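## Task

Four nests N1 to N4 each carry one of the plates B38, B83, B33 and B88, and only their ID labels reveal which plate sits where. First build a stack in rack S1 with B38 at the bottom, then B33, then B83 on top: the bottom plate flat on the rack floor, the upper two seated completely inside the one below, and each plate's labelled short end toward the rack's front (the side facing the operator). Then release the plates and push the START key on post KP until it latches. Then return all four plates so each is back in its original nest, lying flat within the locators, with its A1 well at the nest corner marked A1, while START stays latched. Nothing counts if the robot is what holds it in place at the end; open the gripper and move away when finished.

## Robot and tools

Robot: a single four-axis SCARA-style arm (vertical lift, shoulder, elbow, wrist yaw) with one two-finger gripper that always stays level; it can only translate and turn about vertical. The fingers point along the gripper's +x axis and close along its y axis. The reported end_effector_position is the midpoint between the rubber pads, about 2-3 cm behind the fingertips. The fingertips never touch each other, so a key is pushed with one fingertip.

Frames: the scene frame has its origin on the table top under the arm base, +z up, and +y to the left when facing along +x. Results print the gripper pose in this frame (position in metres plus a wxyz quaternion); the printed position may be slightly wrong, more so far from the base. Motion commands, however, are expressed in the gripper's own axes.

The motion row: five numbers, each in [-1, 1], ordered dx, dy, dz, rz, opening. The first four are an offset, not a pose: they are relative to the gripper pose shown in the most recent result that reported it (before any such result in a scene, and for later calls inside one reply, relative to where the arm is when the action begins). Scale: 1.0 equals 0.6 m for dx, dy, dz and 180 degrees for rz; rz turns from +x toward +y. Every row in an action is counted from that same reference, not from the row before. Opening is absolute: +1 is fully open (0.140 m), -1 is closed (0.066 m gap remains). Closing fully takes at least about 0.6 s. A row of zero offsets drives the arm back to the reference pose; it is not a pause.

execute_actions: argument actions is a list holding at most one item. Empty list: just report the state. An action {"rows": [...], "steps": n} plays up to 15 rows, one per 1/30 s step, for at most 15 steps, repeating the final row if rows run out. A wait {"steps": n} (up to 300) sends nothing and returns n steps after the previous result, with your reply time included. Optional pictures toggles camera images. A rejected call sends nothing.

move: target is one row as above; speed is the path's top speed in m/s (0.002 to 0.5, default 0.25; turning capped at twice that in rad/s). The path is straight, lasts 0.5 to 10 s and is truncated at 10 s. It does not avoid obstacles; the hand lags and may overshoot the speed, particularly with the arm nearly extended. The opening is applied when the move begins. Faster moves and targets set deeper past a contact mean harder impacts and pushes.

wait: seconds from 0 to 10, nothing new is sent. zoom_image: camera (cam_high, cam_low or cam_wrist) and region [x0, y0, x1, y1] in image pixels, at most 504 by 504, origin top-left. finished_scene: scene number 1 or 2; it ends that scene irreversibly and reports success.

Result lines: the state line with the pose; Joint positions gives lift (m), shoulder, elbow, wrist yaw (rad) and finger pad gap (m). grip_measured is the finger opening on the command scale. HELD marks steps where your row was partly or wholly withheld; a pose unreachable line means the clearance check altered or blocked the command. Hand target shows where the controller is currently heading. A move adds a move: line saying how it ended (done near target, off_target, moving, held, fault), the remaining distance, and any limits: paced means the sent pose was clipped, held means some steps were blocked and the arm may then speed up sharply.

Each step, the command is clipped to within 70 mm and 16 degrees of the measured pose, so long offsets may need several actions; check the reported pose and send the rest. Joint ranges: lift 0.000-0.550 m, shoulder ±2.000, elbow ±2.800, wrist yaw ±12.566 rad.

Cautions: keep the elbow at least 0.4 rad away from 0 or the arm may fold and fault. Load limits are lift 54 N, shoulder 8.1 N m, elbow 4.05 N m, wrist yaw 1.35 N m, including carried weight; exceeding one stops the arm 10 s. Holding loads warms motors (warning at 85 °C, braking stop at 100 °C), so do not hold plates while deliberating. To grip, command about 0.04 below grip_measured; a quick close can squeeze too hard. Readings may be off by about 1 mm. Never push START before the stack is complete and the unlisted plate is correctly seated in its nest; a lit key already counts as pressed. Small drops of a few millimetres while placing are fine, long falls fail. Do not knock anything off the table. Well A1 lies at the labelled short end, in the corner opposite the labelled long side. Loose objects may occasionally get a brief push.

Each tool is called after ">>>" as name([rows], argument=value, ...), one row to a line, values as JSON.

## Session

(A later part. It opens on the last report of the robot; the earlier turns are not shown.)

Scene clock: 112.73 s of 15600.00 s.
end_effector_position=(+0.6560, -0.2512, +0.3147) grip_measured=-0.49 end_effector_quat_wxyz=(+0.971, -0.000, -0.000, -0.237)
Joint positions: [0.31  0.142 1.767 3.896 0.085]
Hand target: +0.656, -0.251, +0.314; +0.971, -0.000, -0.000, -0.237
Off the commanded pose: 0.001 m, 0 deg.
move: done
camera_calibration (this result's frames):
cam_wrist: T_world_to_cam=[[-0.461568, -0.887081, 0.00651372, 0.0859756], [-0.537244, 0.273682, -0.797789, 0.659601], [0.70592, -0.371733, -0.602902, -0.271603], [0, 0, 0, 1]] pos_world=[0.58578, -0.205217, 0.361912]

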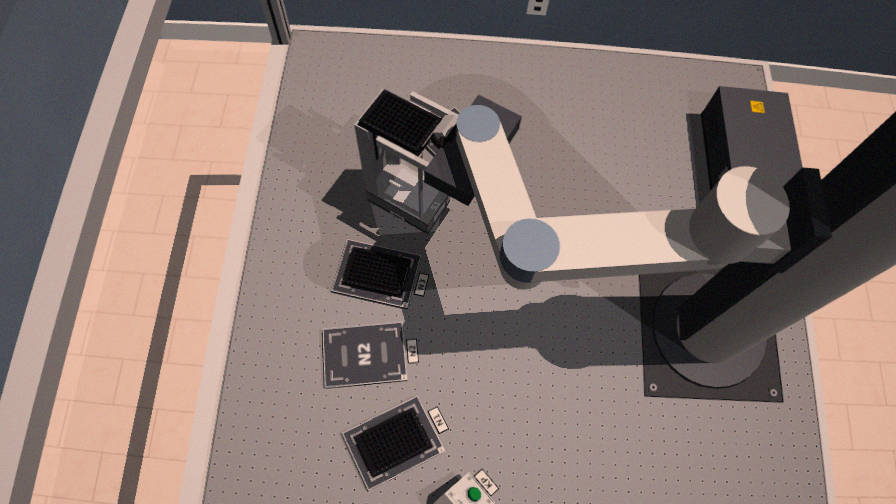

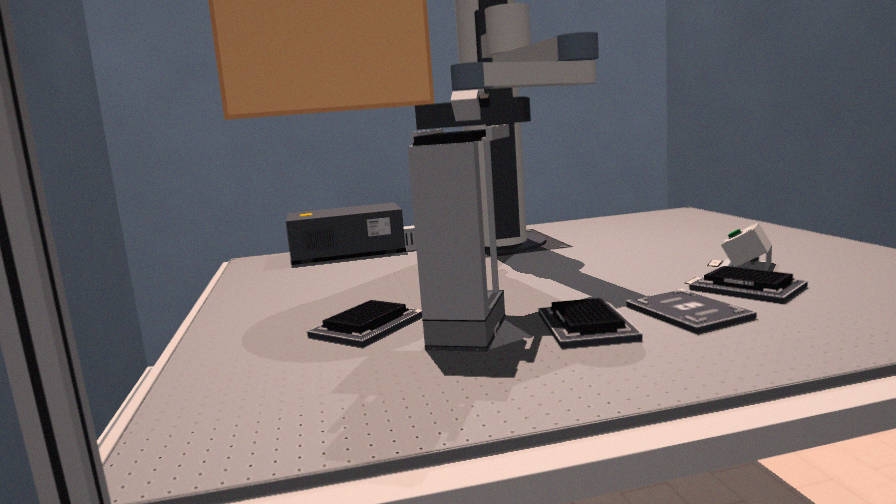

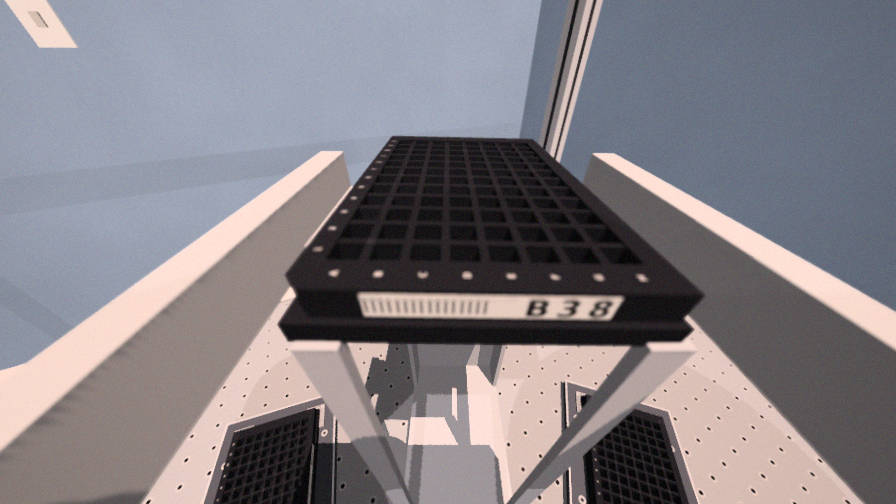

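>>> move(target=[0, 0, 0.006, 0, -0.6], speed=0.02)

>>> move(target=[0.005, -0.0015, 0, 0, -0.6], speed=0.02)

>>> move(target=[0, 0, -0.009, 0, -0.6], speed=0.01)

Scene clock: 117.73 s of 15600.00 s.
end_effector_position=(+0.6560, -0.2512, +0.3183) grip_measured=-0.49 end_effector_quat_wxyz=(+0.971, -0.000, -0.000, -0.237)
Joint positions: [0.313 0.142 1.767 3.896 0.085]
Hand target: +0.656, -0.251, +0.318; +0.971, -0.000, -0.000, -0.237
Off the commanded pose: 0.000 m, 0 deg.
After step 90, 1.30 s passed at rest.
move: done
camera_calibration (this result's frames):
cam_wrist: T_world_to_cam=[[-0.461587, -0.887071, 0.00651372, 0.0859891], [-0.537238, 0.273693, -0.797789, 0.66244], [0.705913, -0.371748, -0.602902, -0.26946], [0, 0, 0, 1]] pos_world=[0.585795, -0.205198, 0.36547]

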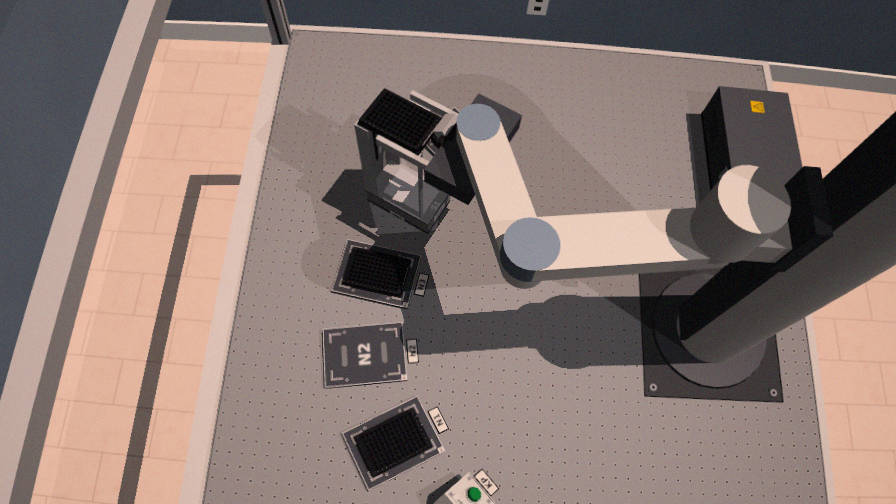

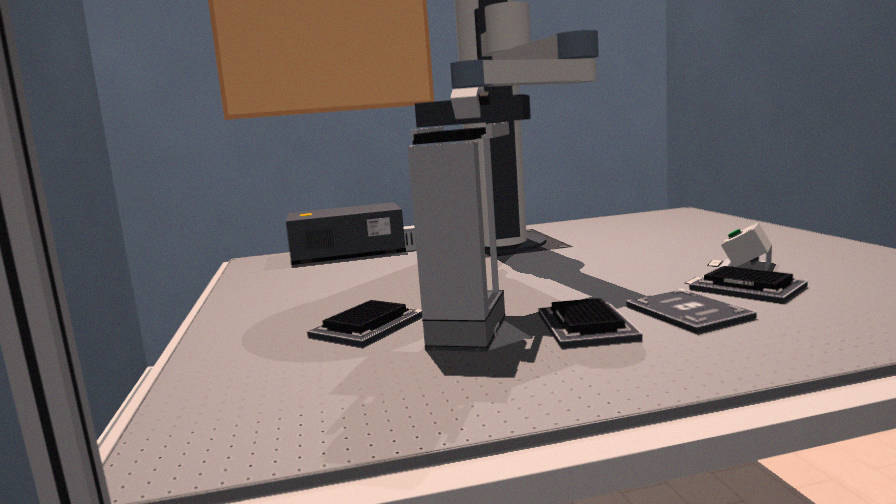

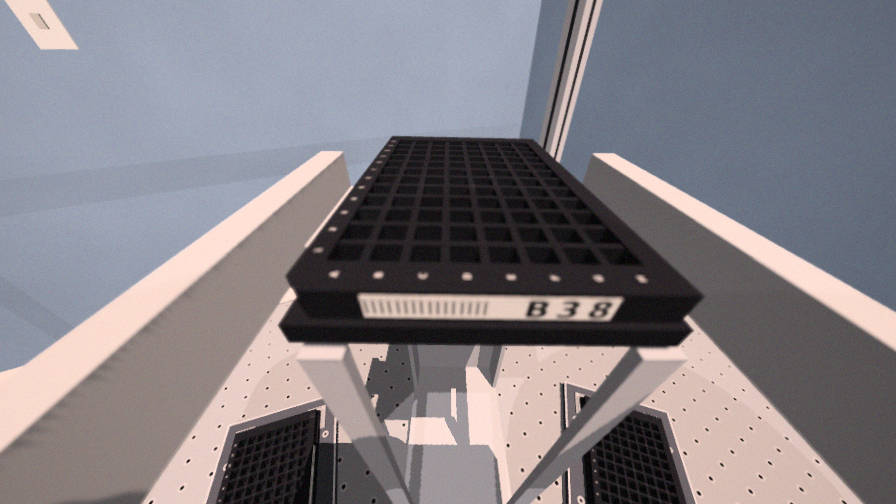

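Scene clock: 118.43 s of 15600.00 s.
end_effector_position=(+0.6583, -0.2533, +0.3183) grip_measured=-0.49 end_effector_quat_wxyz=(+0.972, -0.000, -0.000, -0.237)
Joint positions: [0.313 0.132 1.785 3.888 0.085]
Hand target: +0.658, -0.253, +0.318; +0.971, -0.000, -0.000, -0.237
Off the commanded pose: 0.000 m, 0 deg.
move: done
camera_calibration (this result's frames):
cam_wrist: T_world_to_cam=[[-0.461346, -0.887196, 0.00651372, 0.0849797], [-0.537313, 0.273548, -0.797789, 0.664248], [0.706013, -0.371557, -0.602902, -0.271862], [0, 0, 0, 1]] pos_world=[0.588052, -0.207322, 0.36547]

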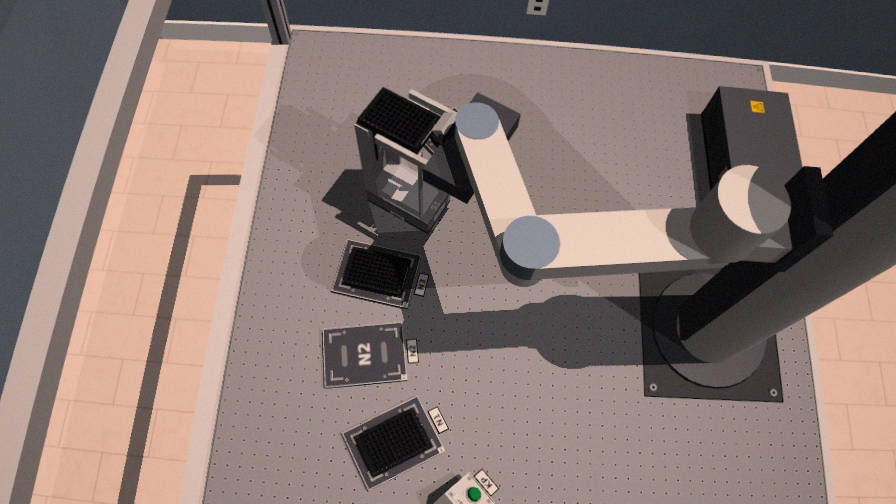

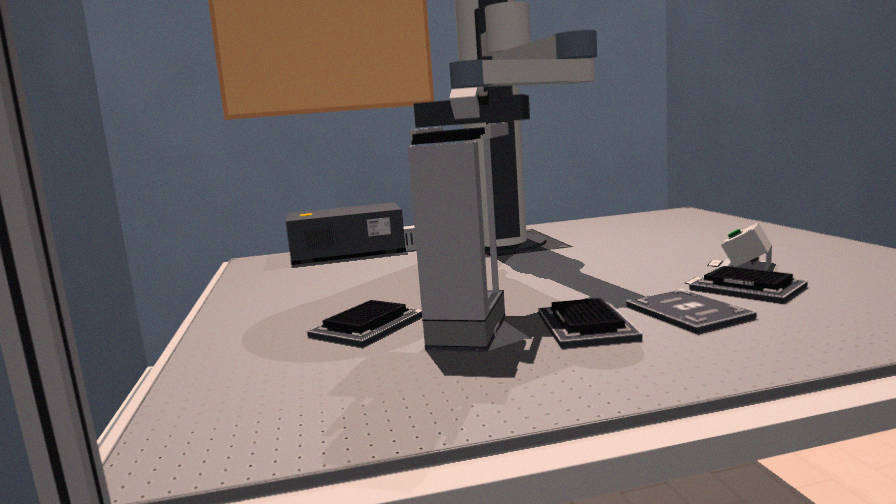

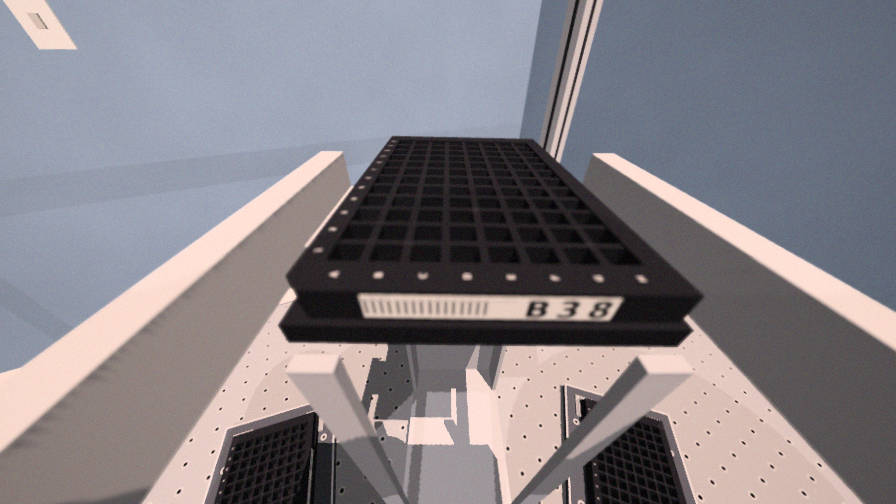

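Scene clock: 119.20 s of 15600.00 s.
end_effector_position=(+0.6581, -0.2535, +0.3129) grip_measured=-0.49 end_effector_quat_wxyz=(+0.971, -0.000, -0.000, -0.237)
Joint positions: [0.308 0.132 1.784 3.887 0.085]
Hand target: +0.658, -0.253, +0.313; +0.972, -0.000, -0.000, -0.237
Off the commanded pose: 0.000 m, 0 deg.
move: done
camera_calibration (this result's frames):
cam_wrist: T_world_to_cam=[[-0.462248, -0.886727, 0.00651372, 0.0854422], [-0.537034, 0.274094, -0.797789, 0.659855], [0.705635, -0.372274, -0.602902, -0.274972], [0, 0, 0, 1]] pos_world=[0.58789, -0.207463, 0.360087]

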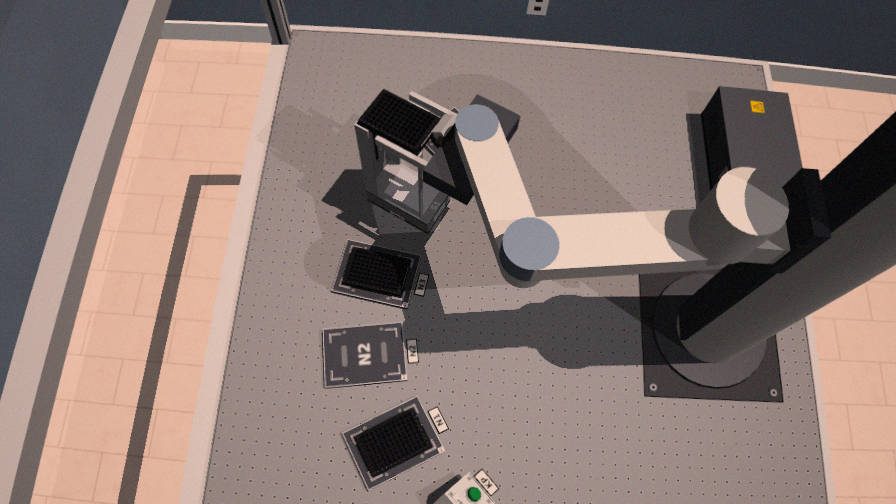

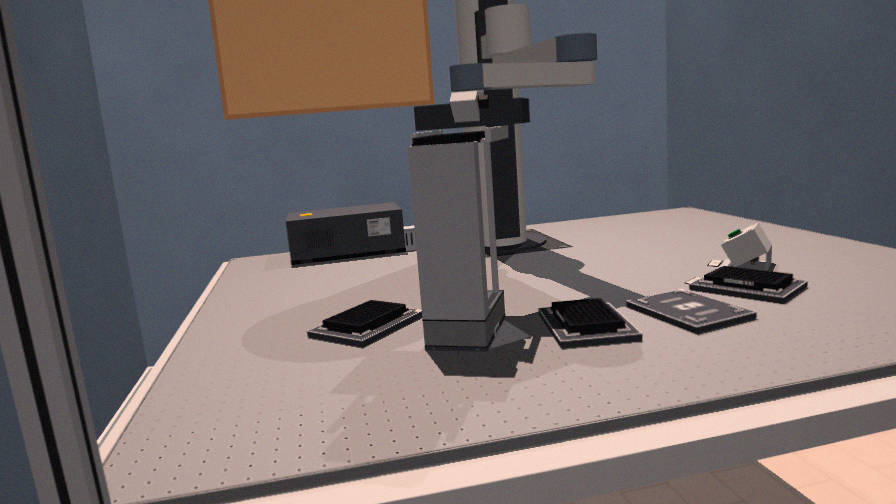

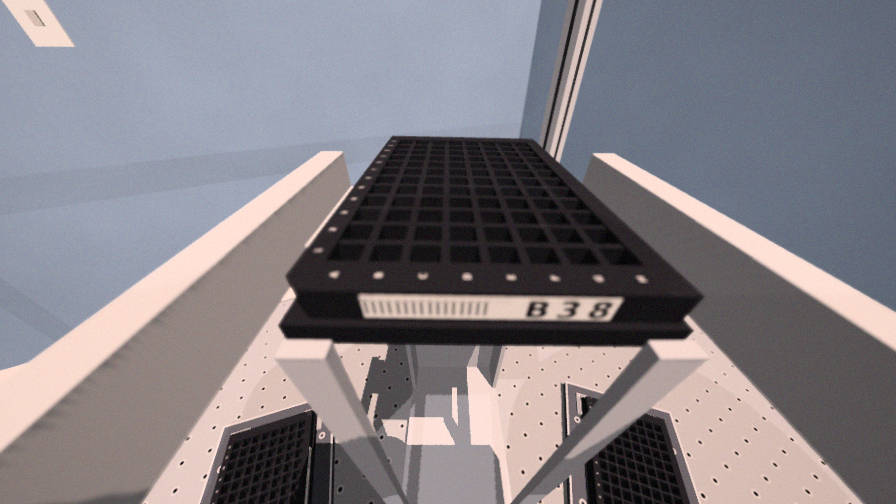

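>>> move(target=[-0.0005, -0.001, -0.04, 0, -0.6], speed=0.02)

Scene clock: 124.80 s of 15600.00 s.
end_effector_position=(+0.6576, -0.2538, +0.2888) grip_measured=-0.49 end_effector_quat_wxyz=(+0.971, -0.000, -0.000, -0.237)
Joint positions: [0.284 0.132 1.783 3.889 0.085]
Hand target: +0.658, -0.254, +0.289; +0.971, -0.000, -0.000, -0.237
Off the commanded pose: 0.000 m, 0 deg.
After step 90, 1.17 s passed at rest.
move: done
camera_calibration (this result's frames):
cam_wrist: T_world_to_cam=[[-0.462188, -0.886758, 0.00651372, 0.0850541], [-0.537053, 0.274057, -0.797789, 0.640497], [0.705661, -0.372226, -0.602902, -0.289256], [0, 0, 0, 1]] pos_world=[0.587408, -0.207779, 0.336034]

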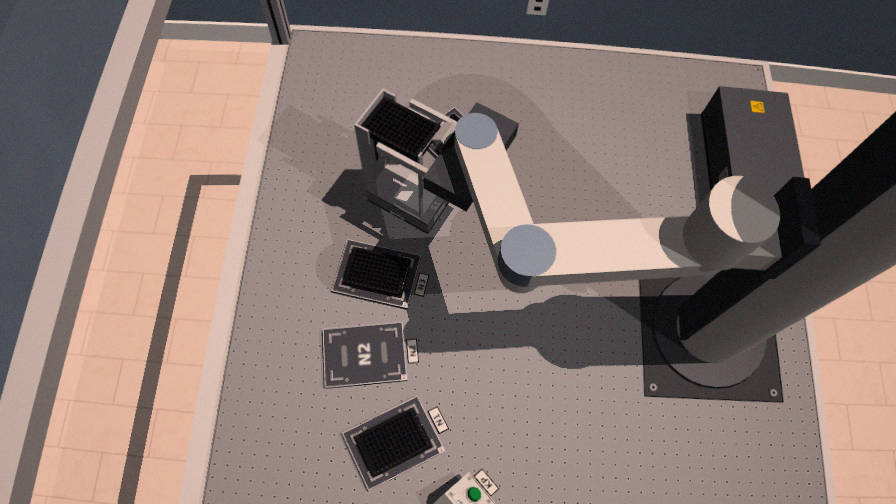

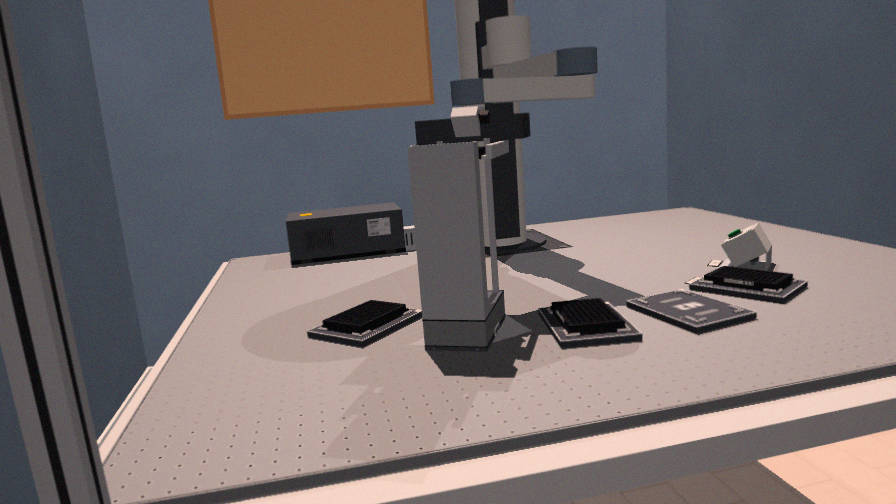

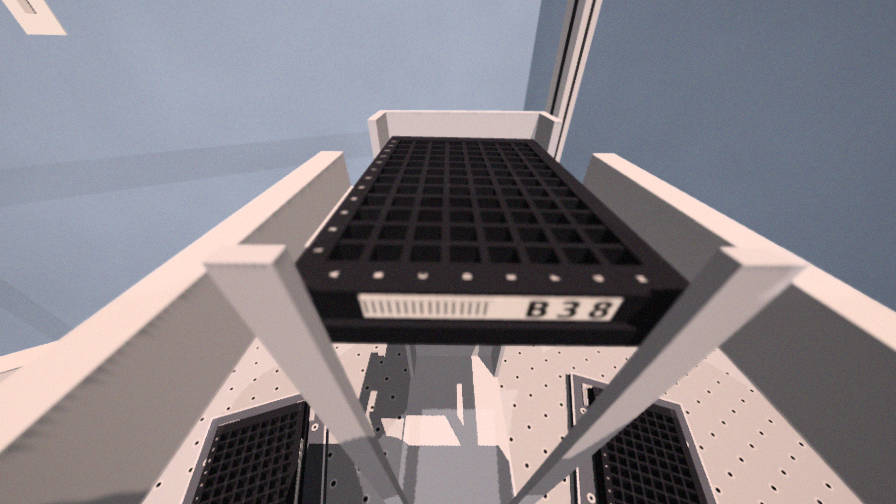

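>>> move(target=[0, 0, -0.368, 0, -0.6], speed=0.12)

>>> move(target=[0, 0, -0.009, 0, -0.6], speed=0.008)

Scene clock: 131.67 s of 15600.00 s.
end_effector_position=(+0.6576, -0.2539, +0.0680) grip_measured=-0.49 end_effector_quat_wxyz=(+0.971, -0.000, -0.000, -0.237)
Joint positions: [0.063 0.132 1.783 3.889 0.085]
Hand target: +0.658, -0.254, +0.068; +0.971, -0.000, -0.000, -0.237
Off the commanded pose: 0.000 m, 0 deg.
After step 90, 1.70 s passed at rest.
move: done
camera_calibration (this result's frames):
cam_wrist: T_world_to_cam=[[-0.462218, -0.886743, 0.00651372, 0.0865059], [-0.537044, 0.274076, -0.797789, 0.464277], [0.705648, -0.37225, -0.602902, -0.422418], [0, 0, 0, 1]] pos_world=[0.5874, -0.207784, 0.115155]

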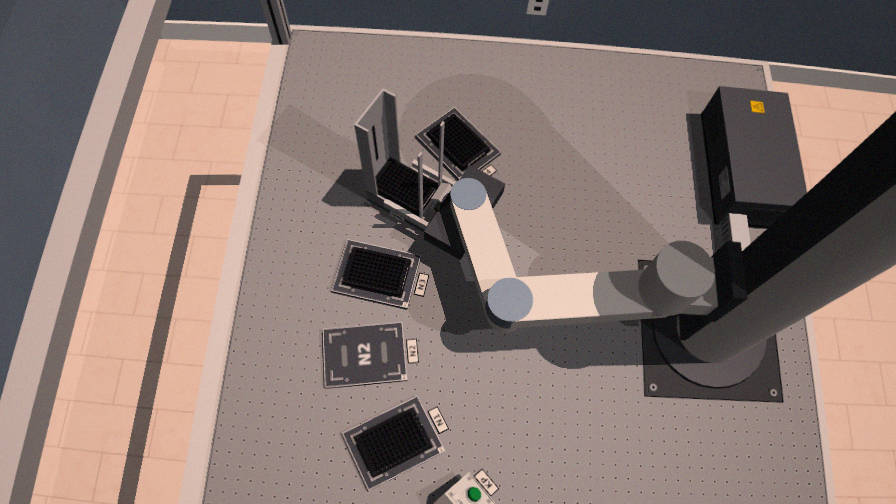

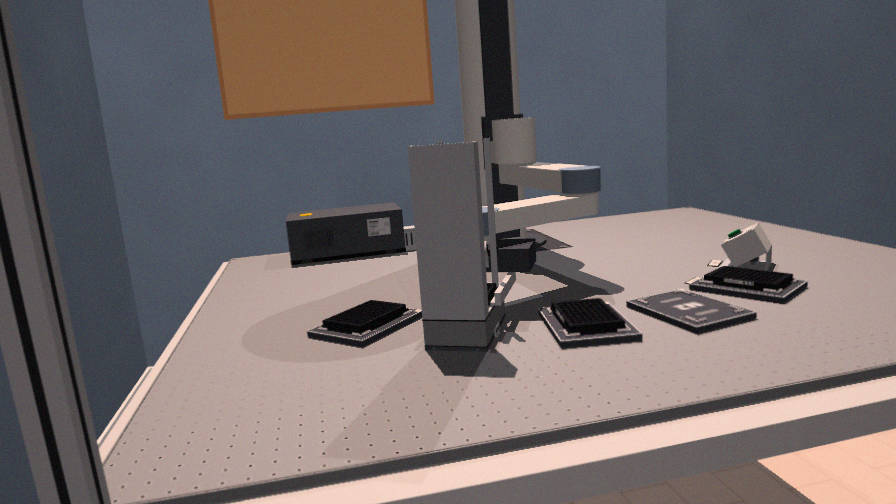

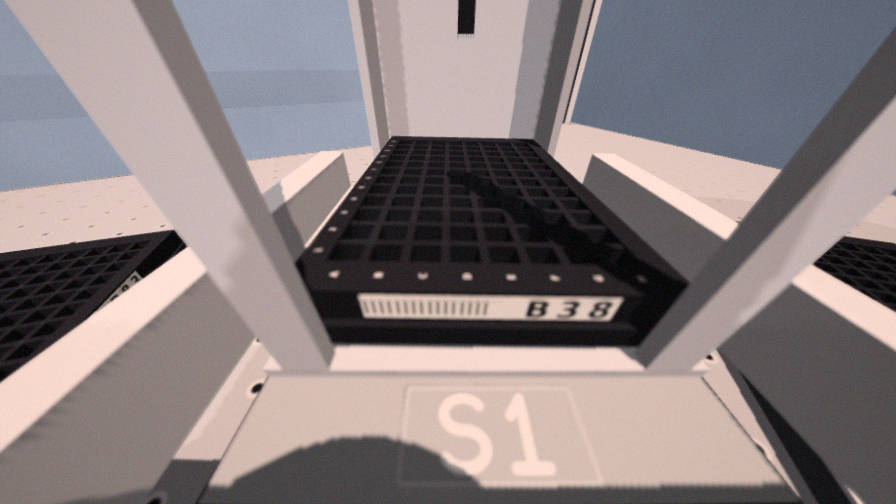

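Scene clock: 142.23 s of 15600.00 s.
end_effector_position=(+0.6576, -0.2538, +0.0663) grip_measured=-0.49 end_effector_quat_wxyz=(+0.971, -0.000, -0.000, -0.237)
Joint positions: [0.061 0.132 1.783 3.889 0.085]
Hand target: +0.658, -0.254, +0.066; +0.971, -0.000, -0.000, -0.237
Off the commanded pose: 0.004 m, 0 deg.
TORQUE FAULT: the external load on joint 1 (lift) reached its load limit, and the arm stopped for 10 seconds. The arm's remaining commands of this call were not run. The arm holds where it stopped, with its grip as last carried out, and accepts commands again: back off and push less far. The arm stops again, at the same cost, whenever a joint's load reaches its limit.
move: fault
camera_calibration (this result's frames):
cam_wrist: T_world_to_cam=[[-0.462255, -0.886723, 0.00651372, 0.0865558], [-0.537032, 0.274098, -0.797789, 0.462938], [0.705632, -0.37228, -0.602902, -0.423394], [0, 0, 0, 1]] pos_world=[0.587383, -0.20776, 0.113498]

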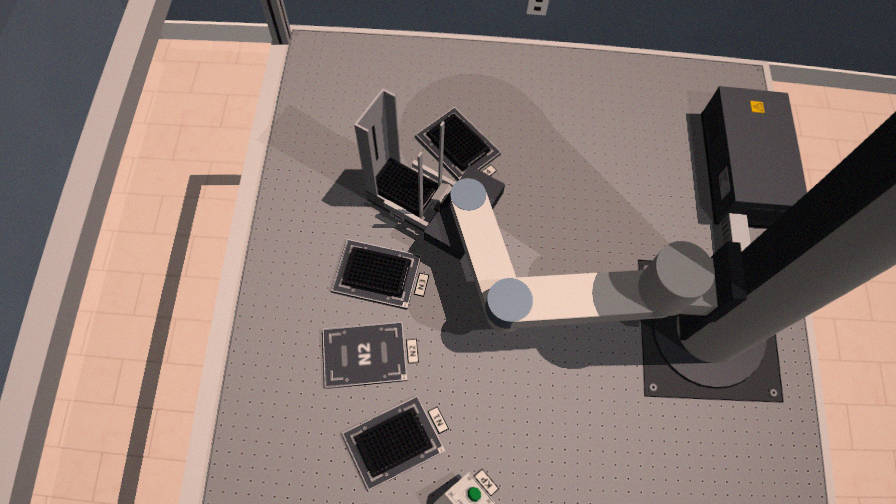

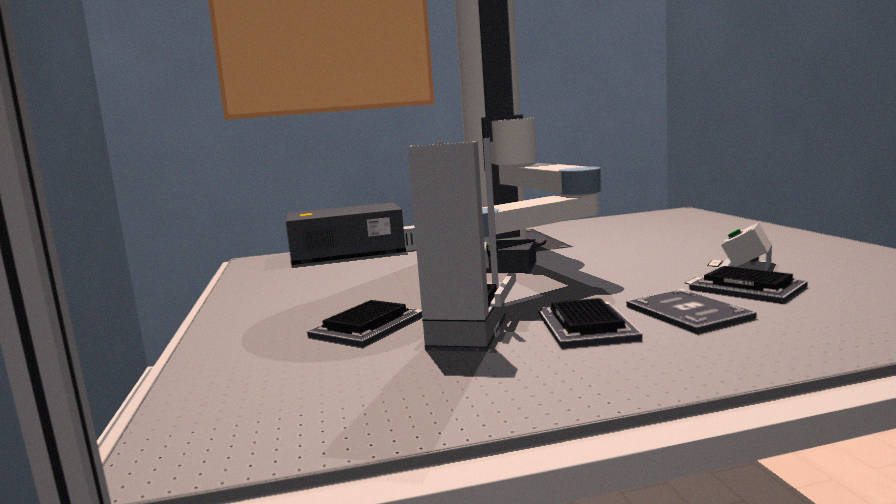

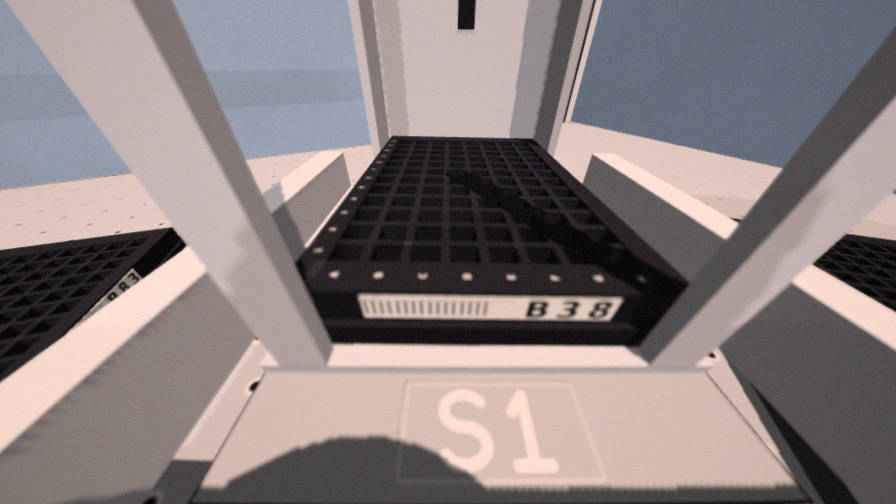

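>>> move(target=[0, 0, 0.002, 0, 0.2])

>>> move(target=[-0.2167, 0, 0.055, 0, 0.2])

>>> move(target=[-0.247, 0.688, 0, 0.316, 0.2], speed=0.35)

Scene clock: 148.30 s of 15600.00 s.
end_effector_position=(+0.6576, -0.2538, +0.0674) grip_measured=+0.20 end_effector_quat_wxyz=(+0.971, -0.000, -0.000, -0.237)
Joint positions: [0.062 0.132 1.783 3.889 0.11 ]
Hand target: +0.658, -0.254, +0.067; +0.971, -0.000, -0.000, -0.237
Off the commanded pose: 0.000 m, 0 deg.
After step 90, 2.37 s passed at rest.
move: done
camera_calibration (this result's frames):
cam_wrist: T_world_to_cam=[[-0.462241, -0.88673, 0.00651372, 0.0865409], [-0.537036, 0.27409, -0.797789, 0.463846], [0.705638, -0.372269, -0.602902, -0.42271], [0, 0, 0, 1]] pos_world=[0.587385, -0.207759, 0.114635]

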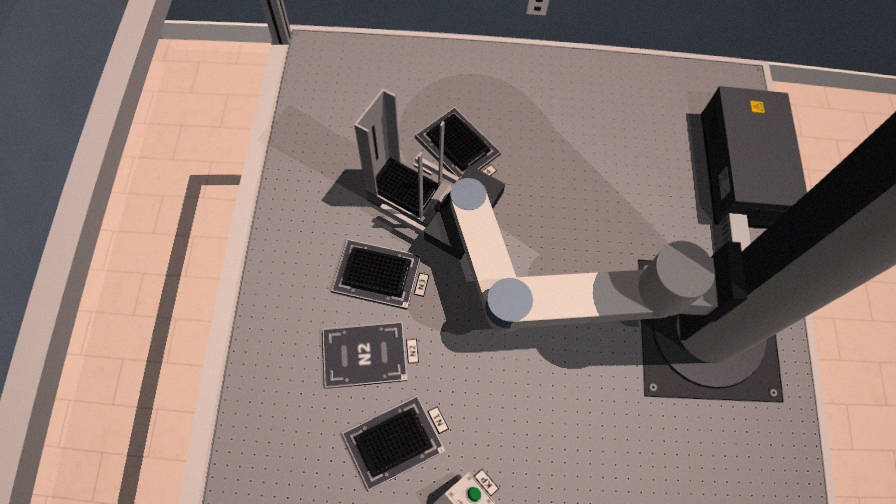

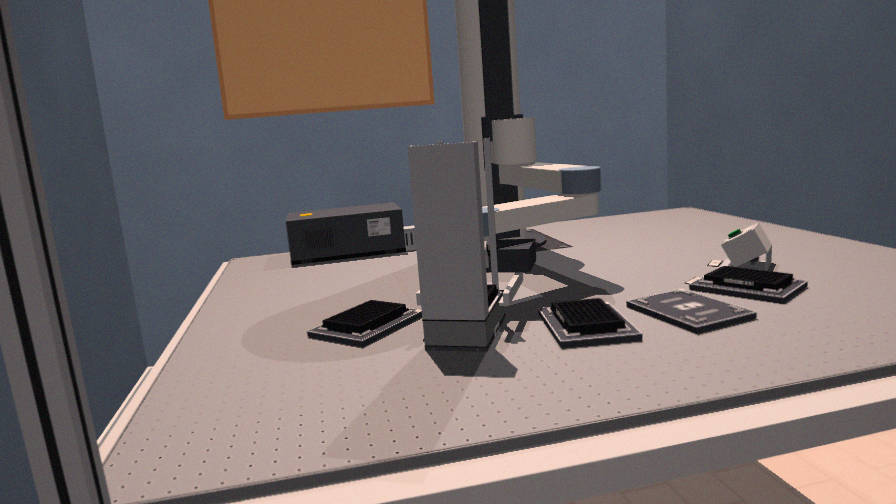

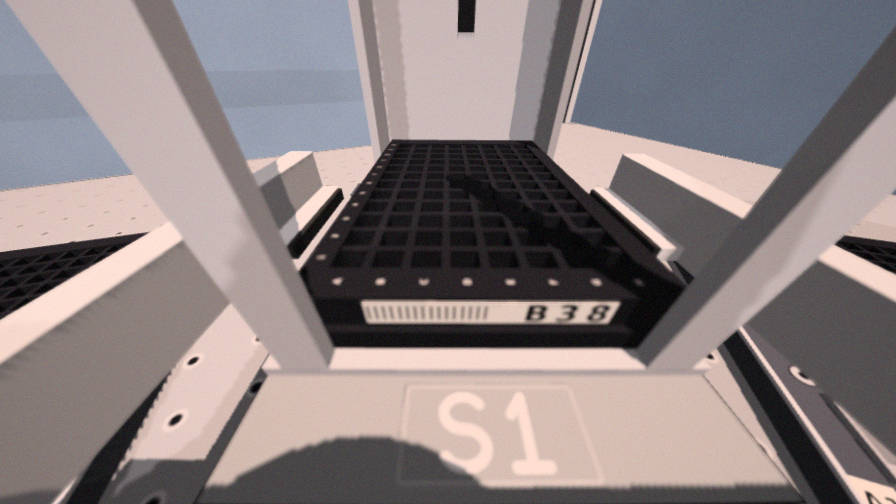

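Scene clock: 149.27 s of 15600.00 s.
end_effector_position=(+0.5422, -0.1939, +0.1005) grip_measured=+0.20 end_effector_quat_wxyz=(+0.971, -0.000, -0.000, -0.238)
Joint positions: [0.095 0.405 1.106 4.293 0.11 ]
Hand target: +0.542, -0.194, +0.100; +0.971, -0.000, -0.000, -0.237
Off the commanded pose: 0.000 m, 0 deg.
move: done
camera_calibration (this result's frames):
cam_wrist: T_world_to_cam=[[-0.462423, -0.886636, 0.00651372, 0.0862579], [-0.53698, 0.2742, -0.797789, 0.411808], [0.705562, -0.372413, -0.602902, -0.299023], [0, 0, 0, 1]] pos_world=[0.472, -0.147799, 0.147692]

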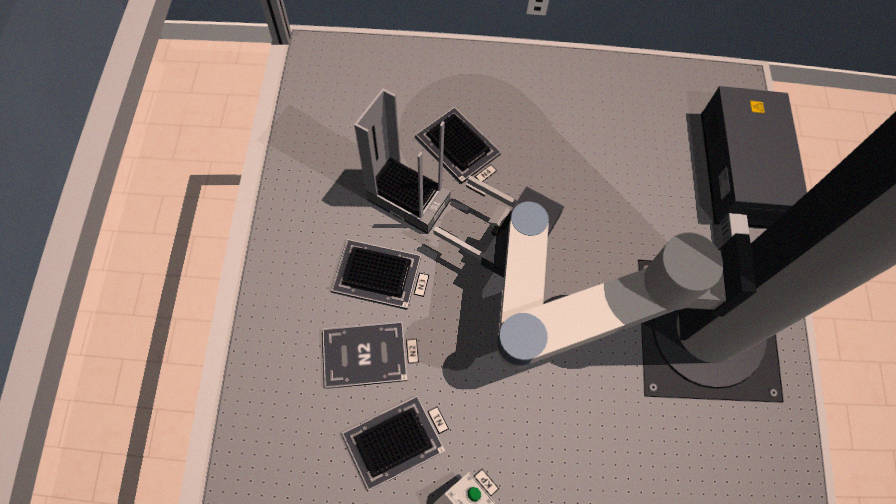

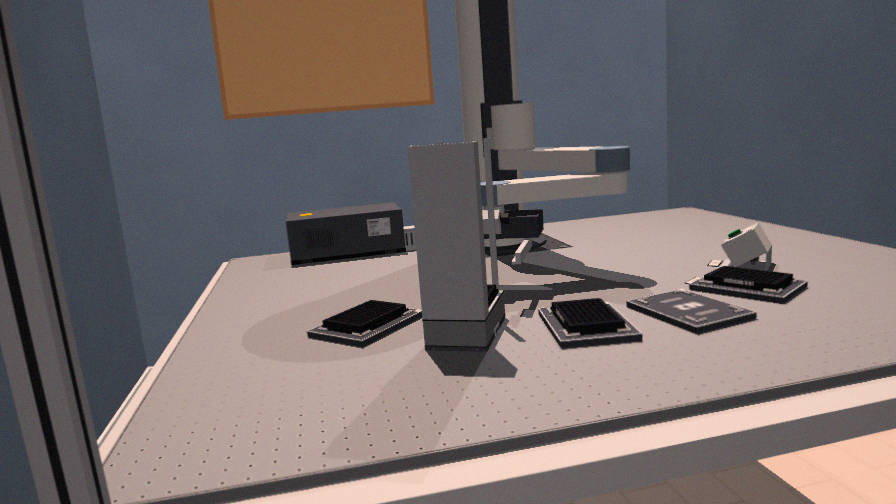

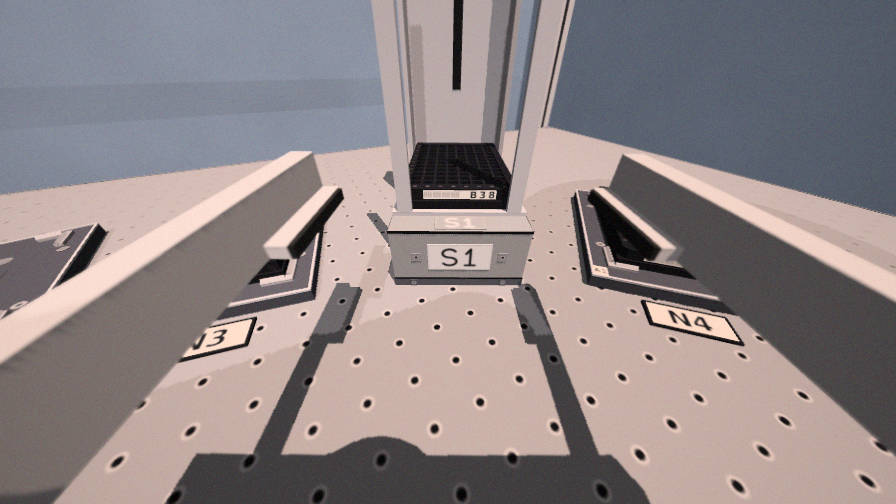

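Scene clock: 151.10 s of 15600.00 s.
end_effector_position=(+0.6011, +0.2409, +0.1005) grip_measured=+0.20 end_effector_quat_wxyz=(+0.967, -0.000, -0.000, +0.254)
Joint positions: [0.095 1.267 1.467 4.062 0.11 ]
Hand target: +0.601, +0.241, +0.100; +0.967, -0.000, -0.000, +0.254
Off the commanded pose: 0.000 m, 0 deg.
move: done
camera_calibration (this result's frames):
cam_wrist: T_world_to_cam=[[0.490387, -0.87148, 0.00651372, -0.0773551], [-0.522891, -0.300197, -0.797789, 0.45413], [0.697213, 0.387819, -0.602902, -0.356778], [0, 0, 0, 1]] pos_world=[0.524145, 0.207281, 0.147702]

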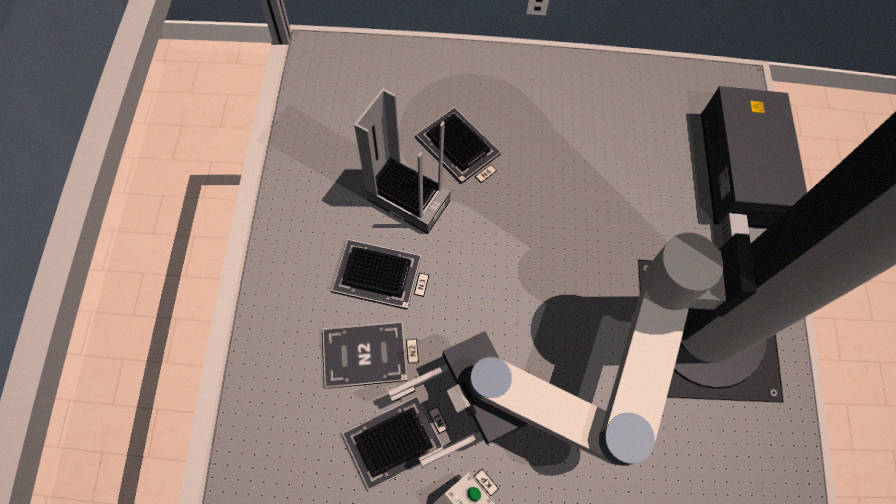

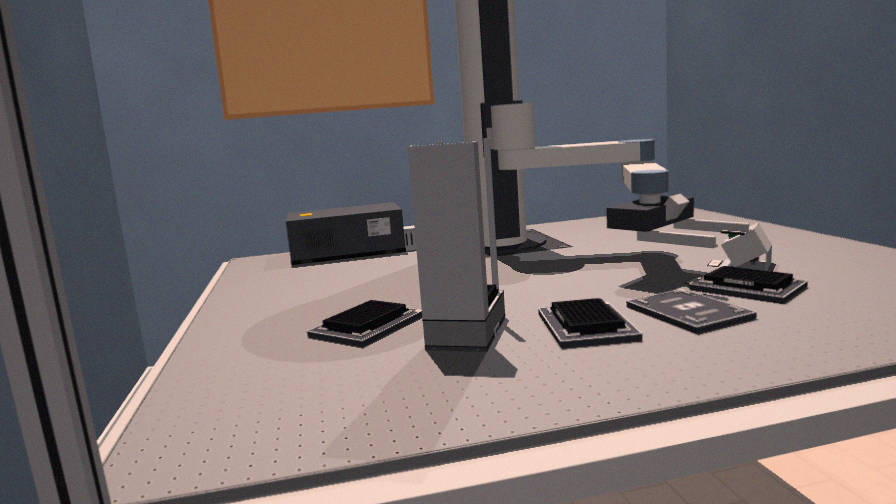

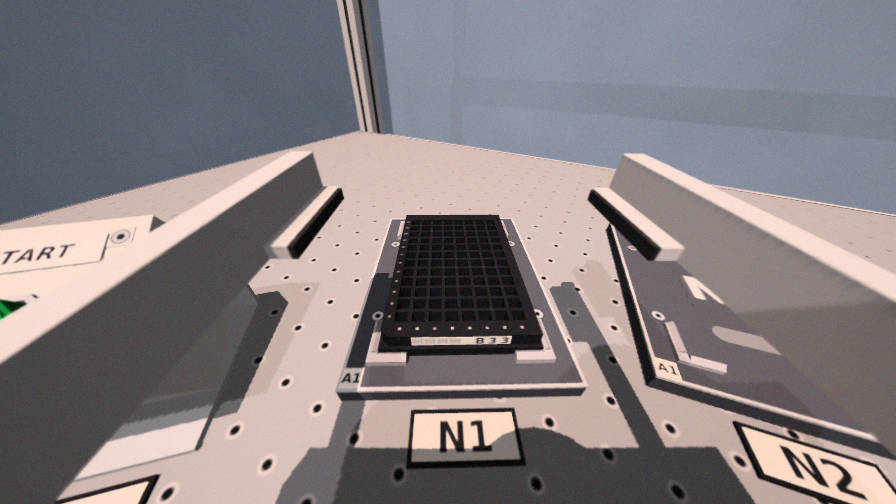

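>>> move(target=[0.063, 0.004, -0.083, 0.008, -0.1], speed=0.15)

Scene clock: 156.27 s of 15600.00 s.
end_effector_position=(+0.6328, +0.2616, +0.0506) grip_measured=-0.10 end_effector_quat_wxyz=(+0.964, -0.000, -0.000, +0.266)
Joint positions: [0.046 1.176 1.675 3.971 0.099]
Hand target: +0.633, +0.262, +0.051; +0.964, -0.000, -0.000, +0.266
Off the commanded pose: 0.000 m, 0 deg.
After step 90, 1.40 s passed at rest.
move: done
camera_calibration (this result's frames):
cam_wrist: T_world_to_cam=[[0.512354, -0.85875, 0.00651372, -0.0917681], [-0.515101, -0.313375, -0.797789, 0.435667], [0.687142, 0.405395, -0.602902, -0.415214], [0, 0, 0, 1]] pos_world=[0.556741, 0.226047, 0.0978348]

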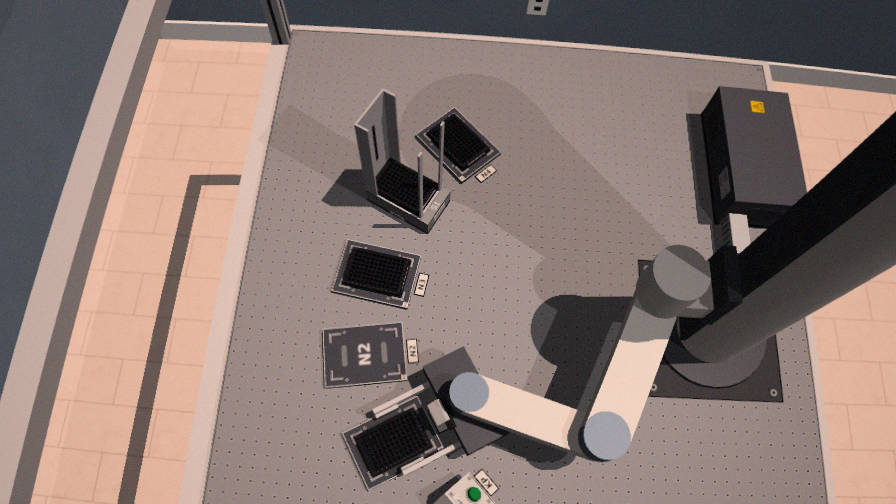

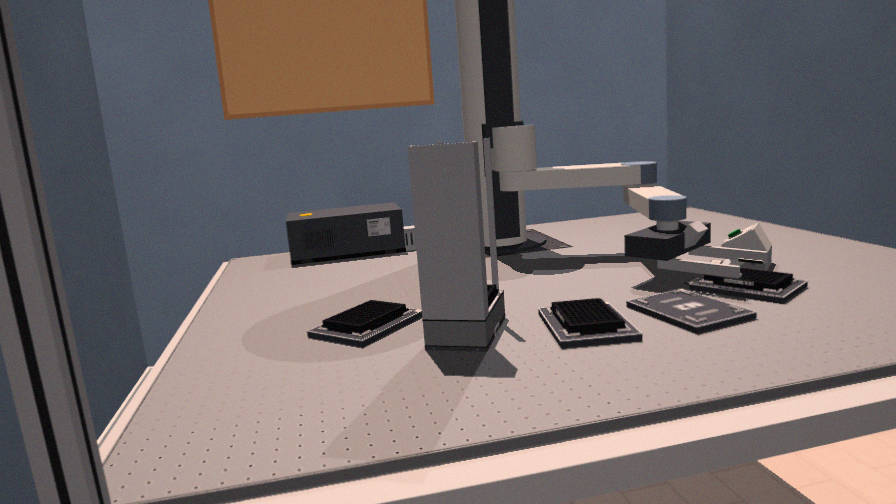

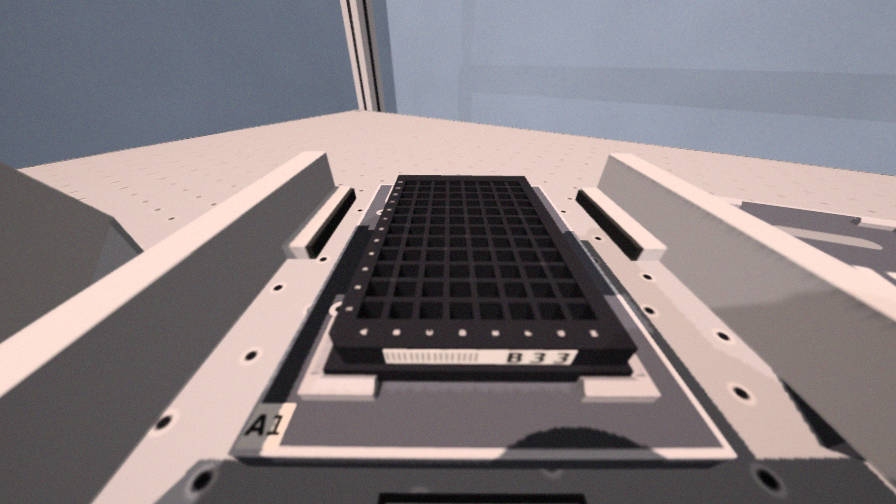

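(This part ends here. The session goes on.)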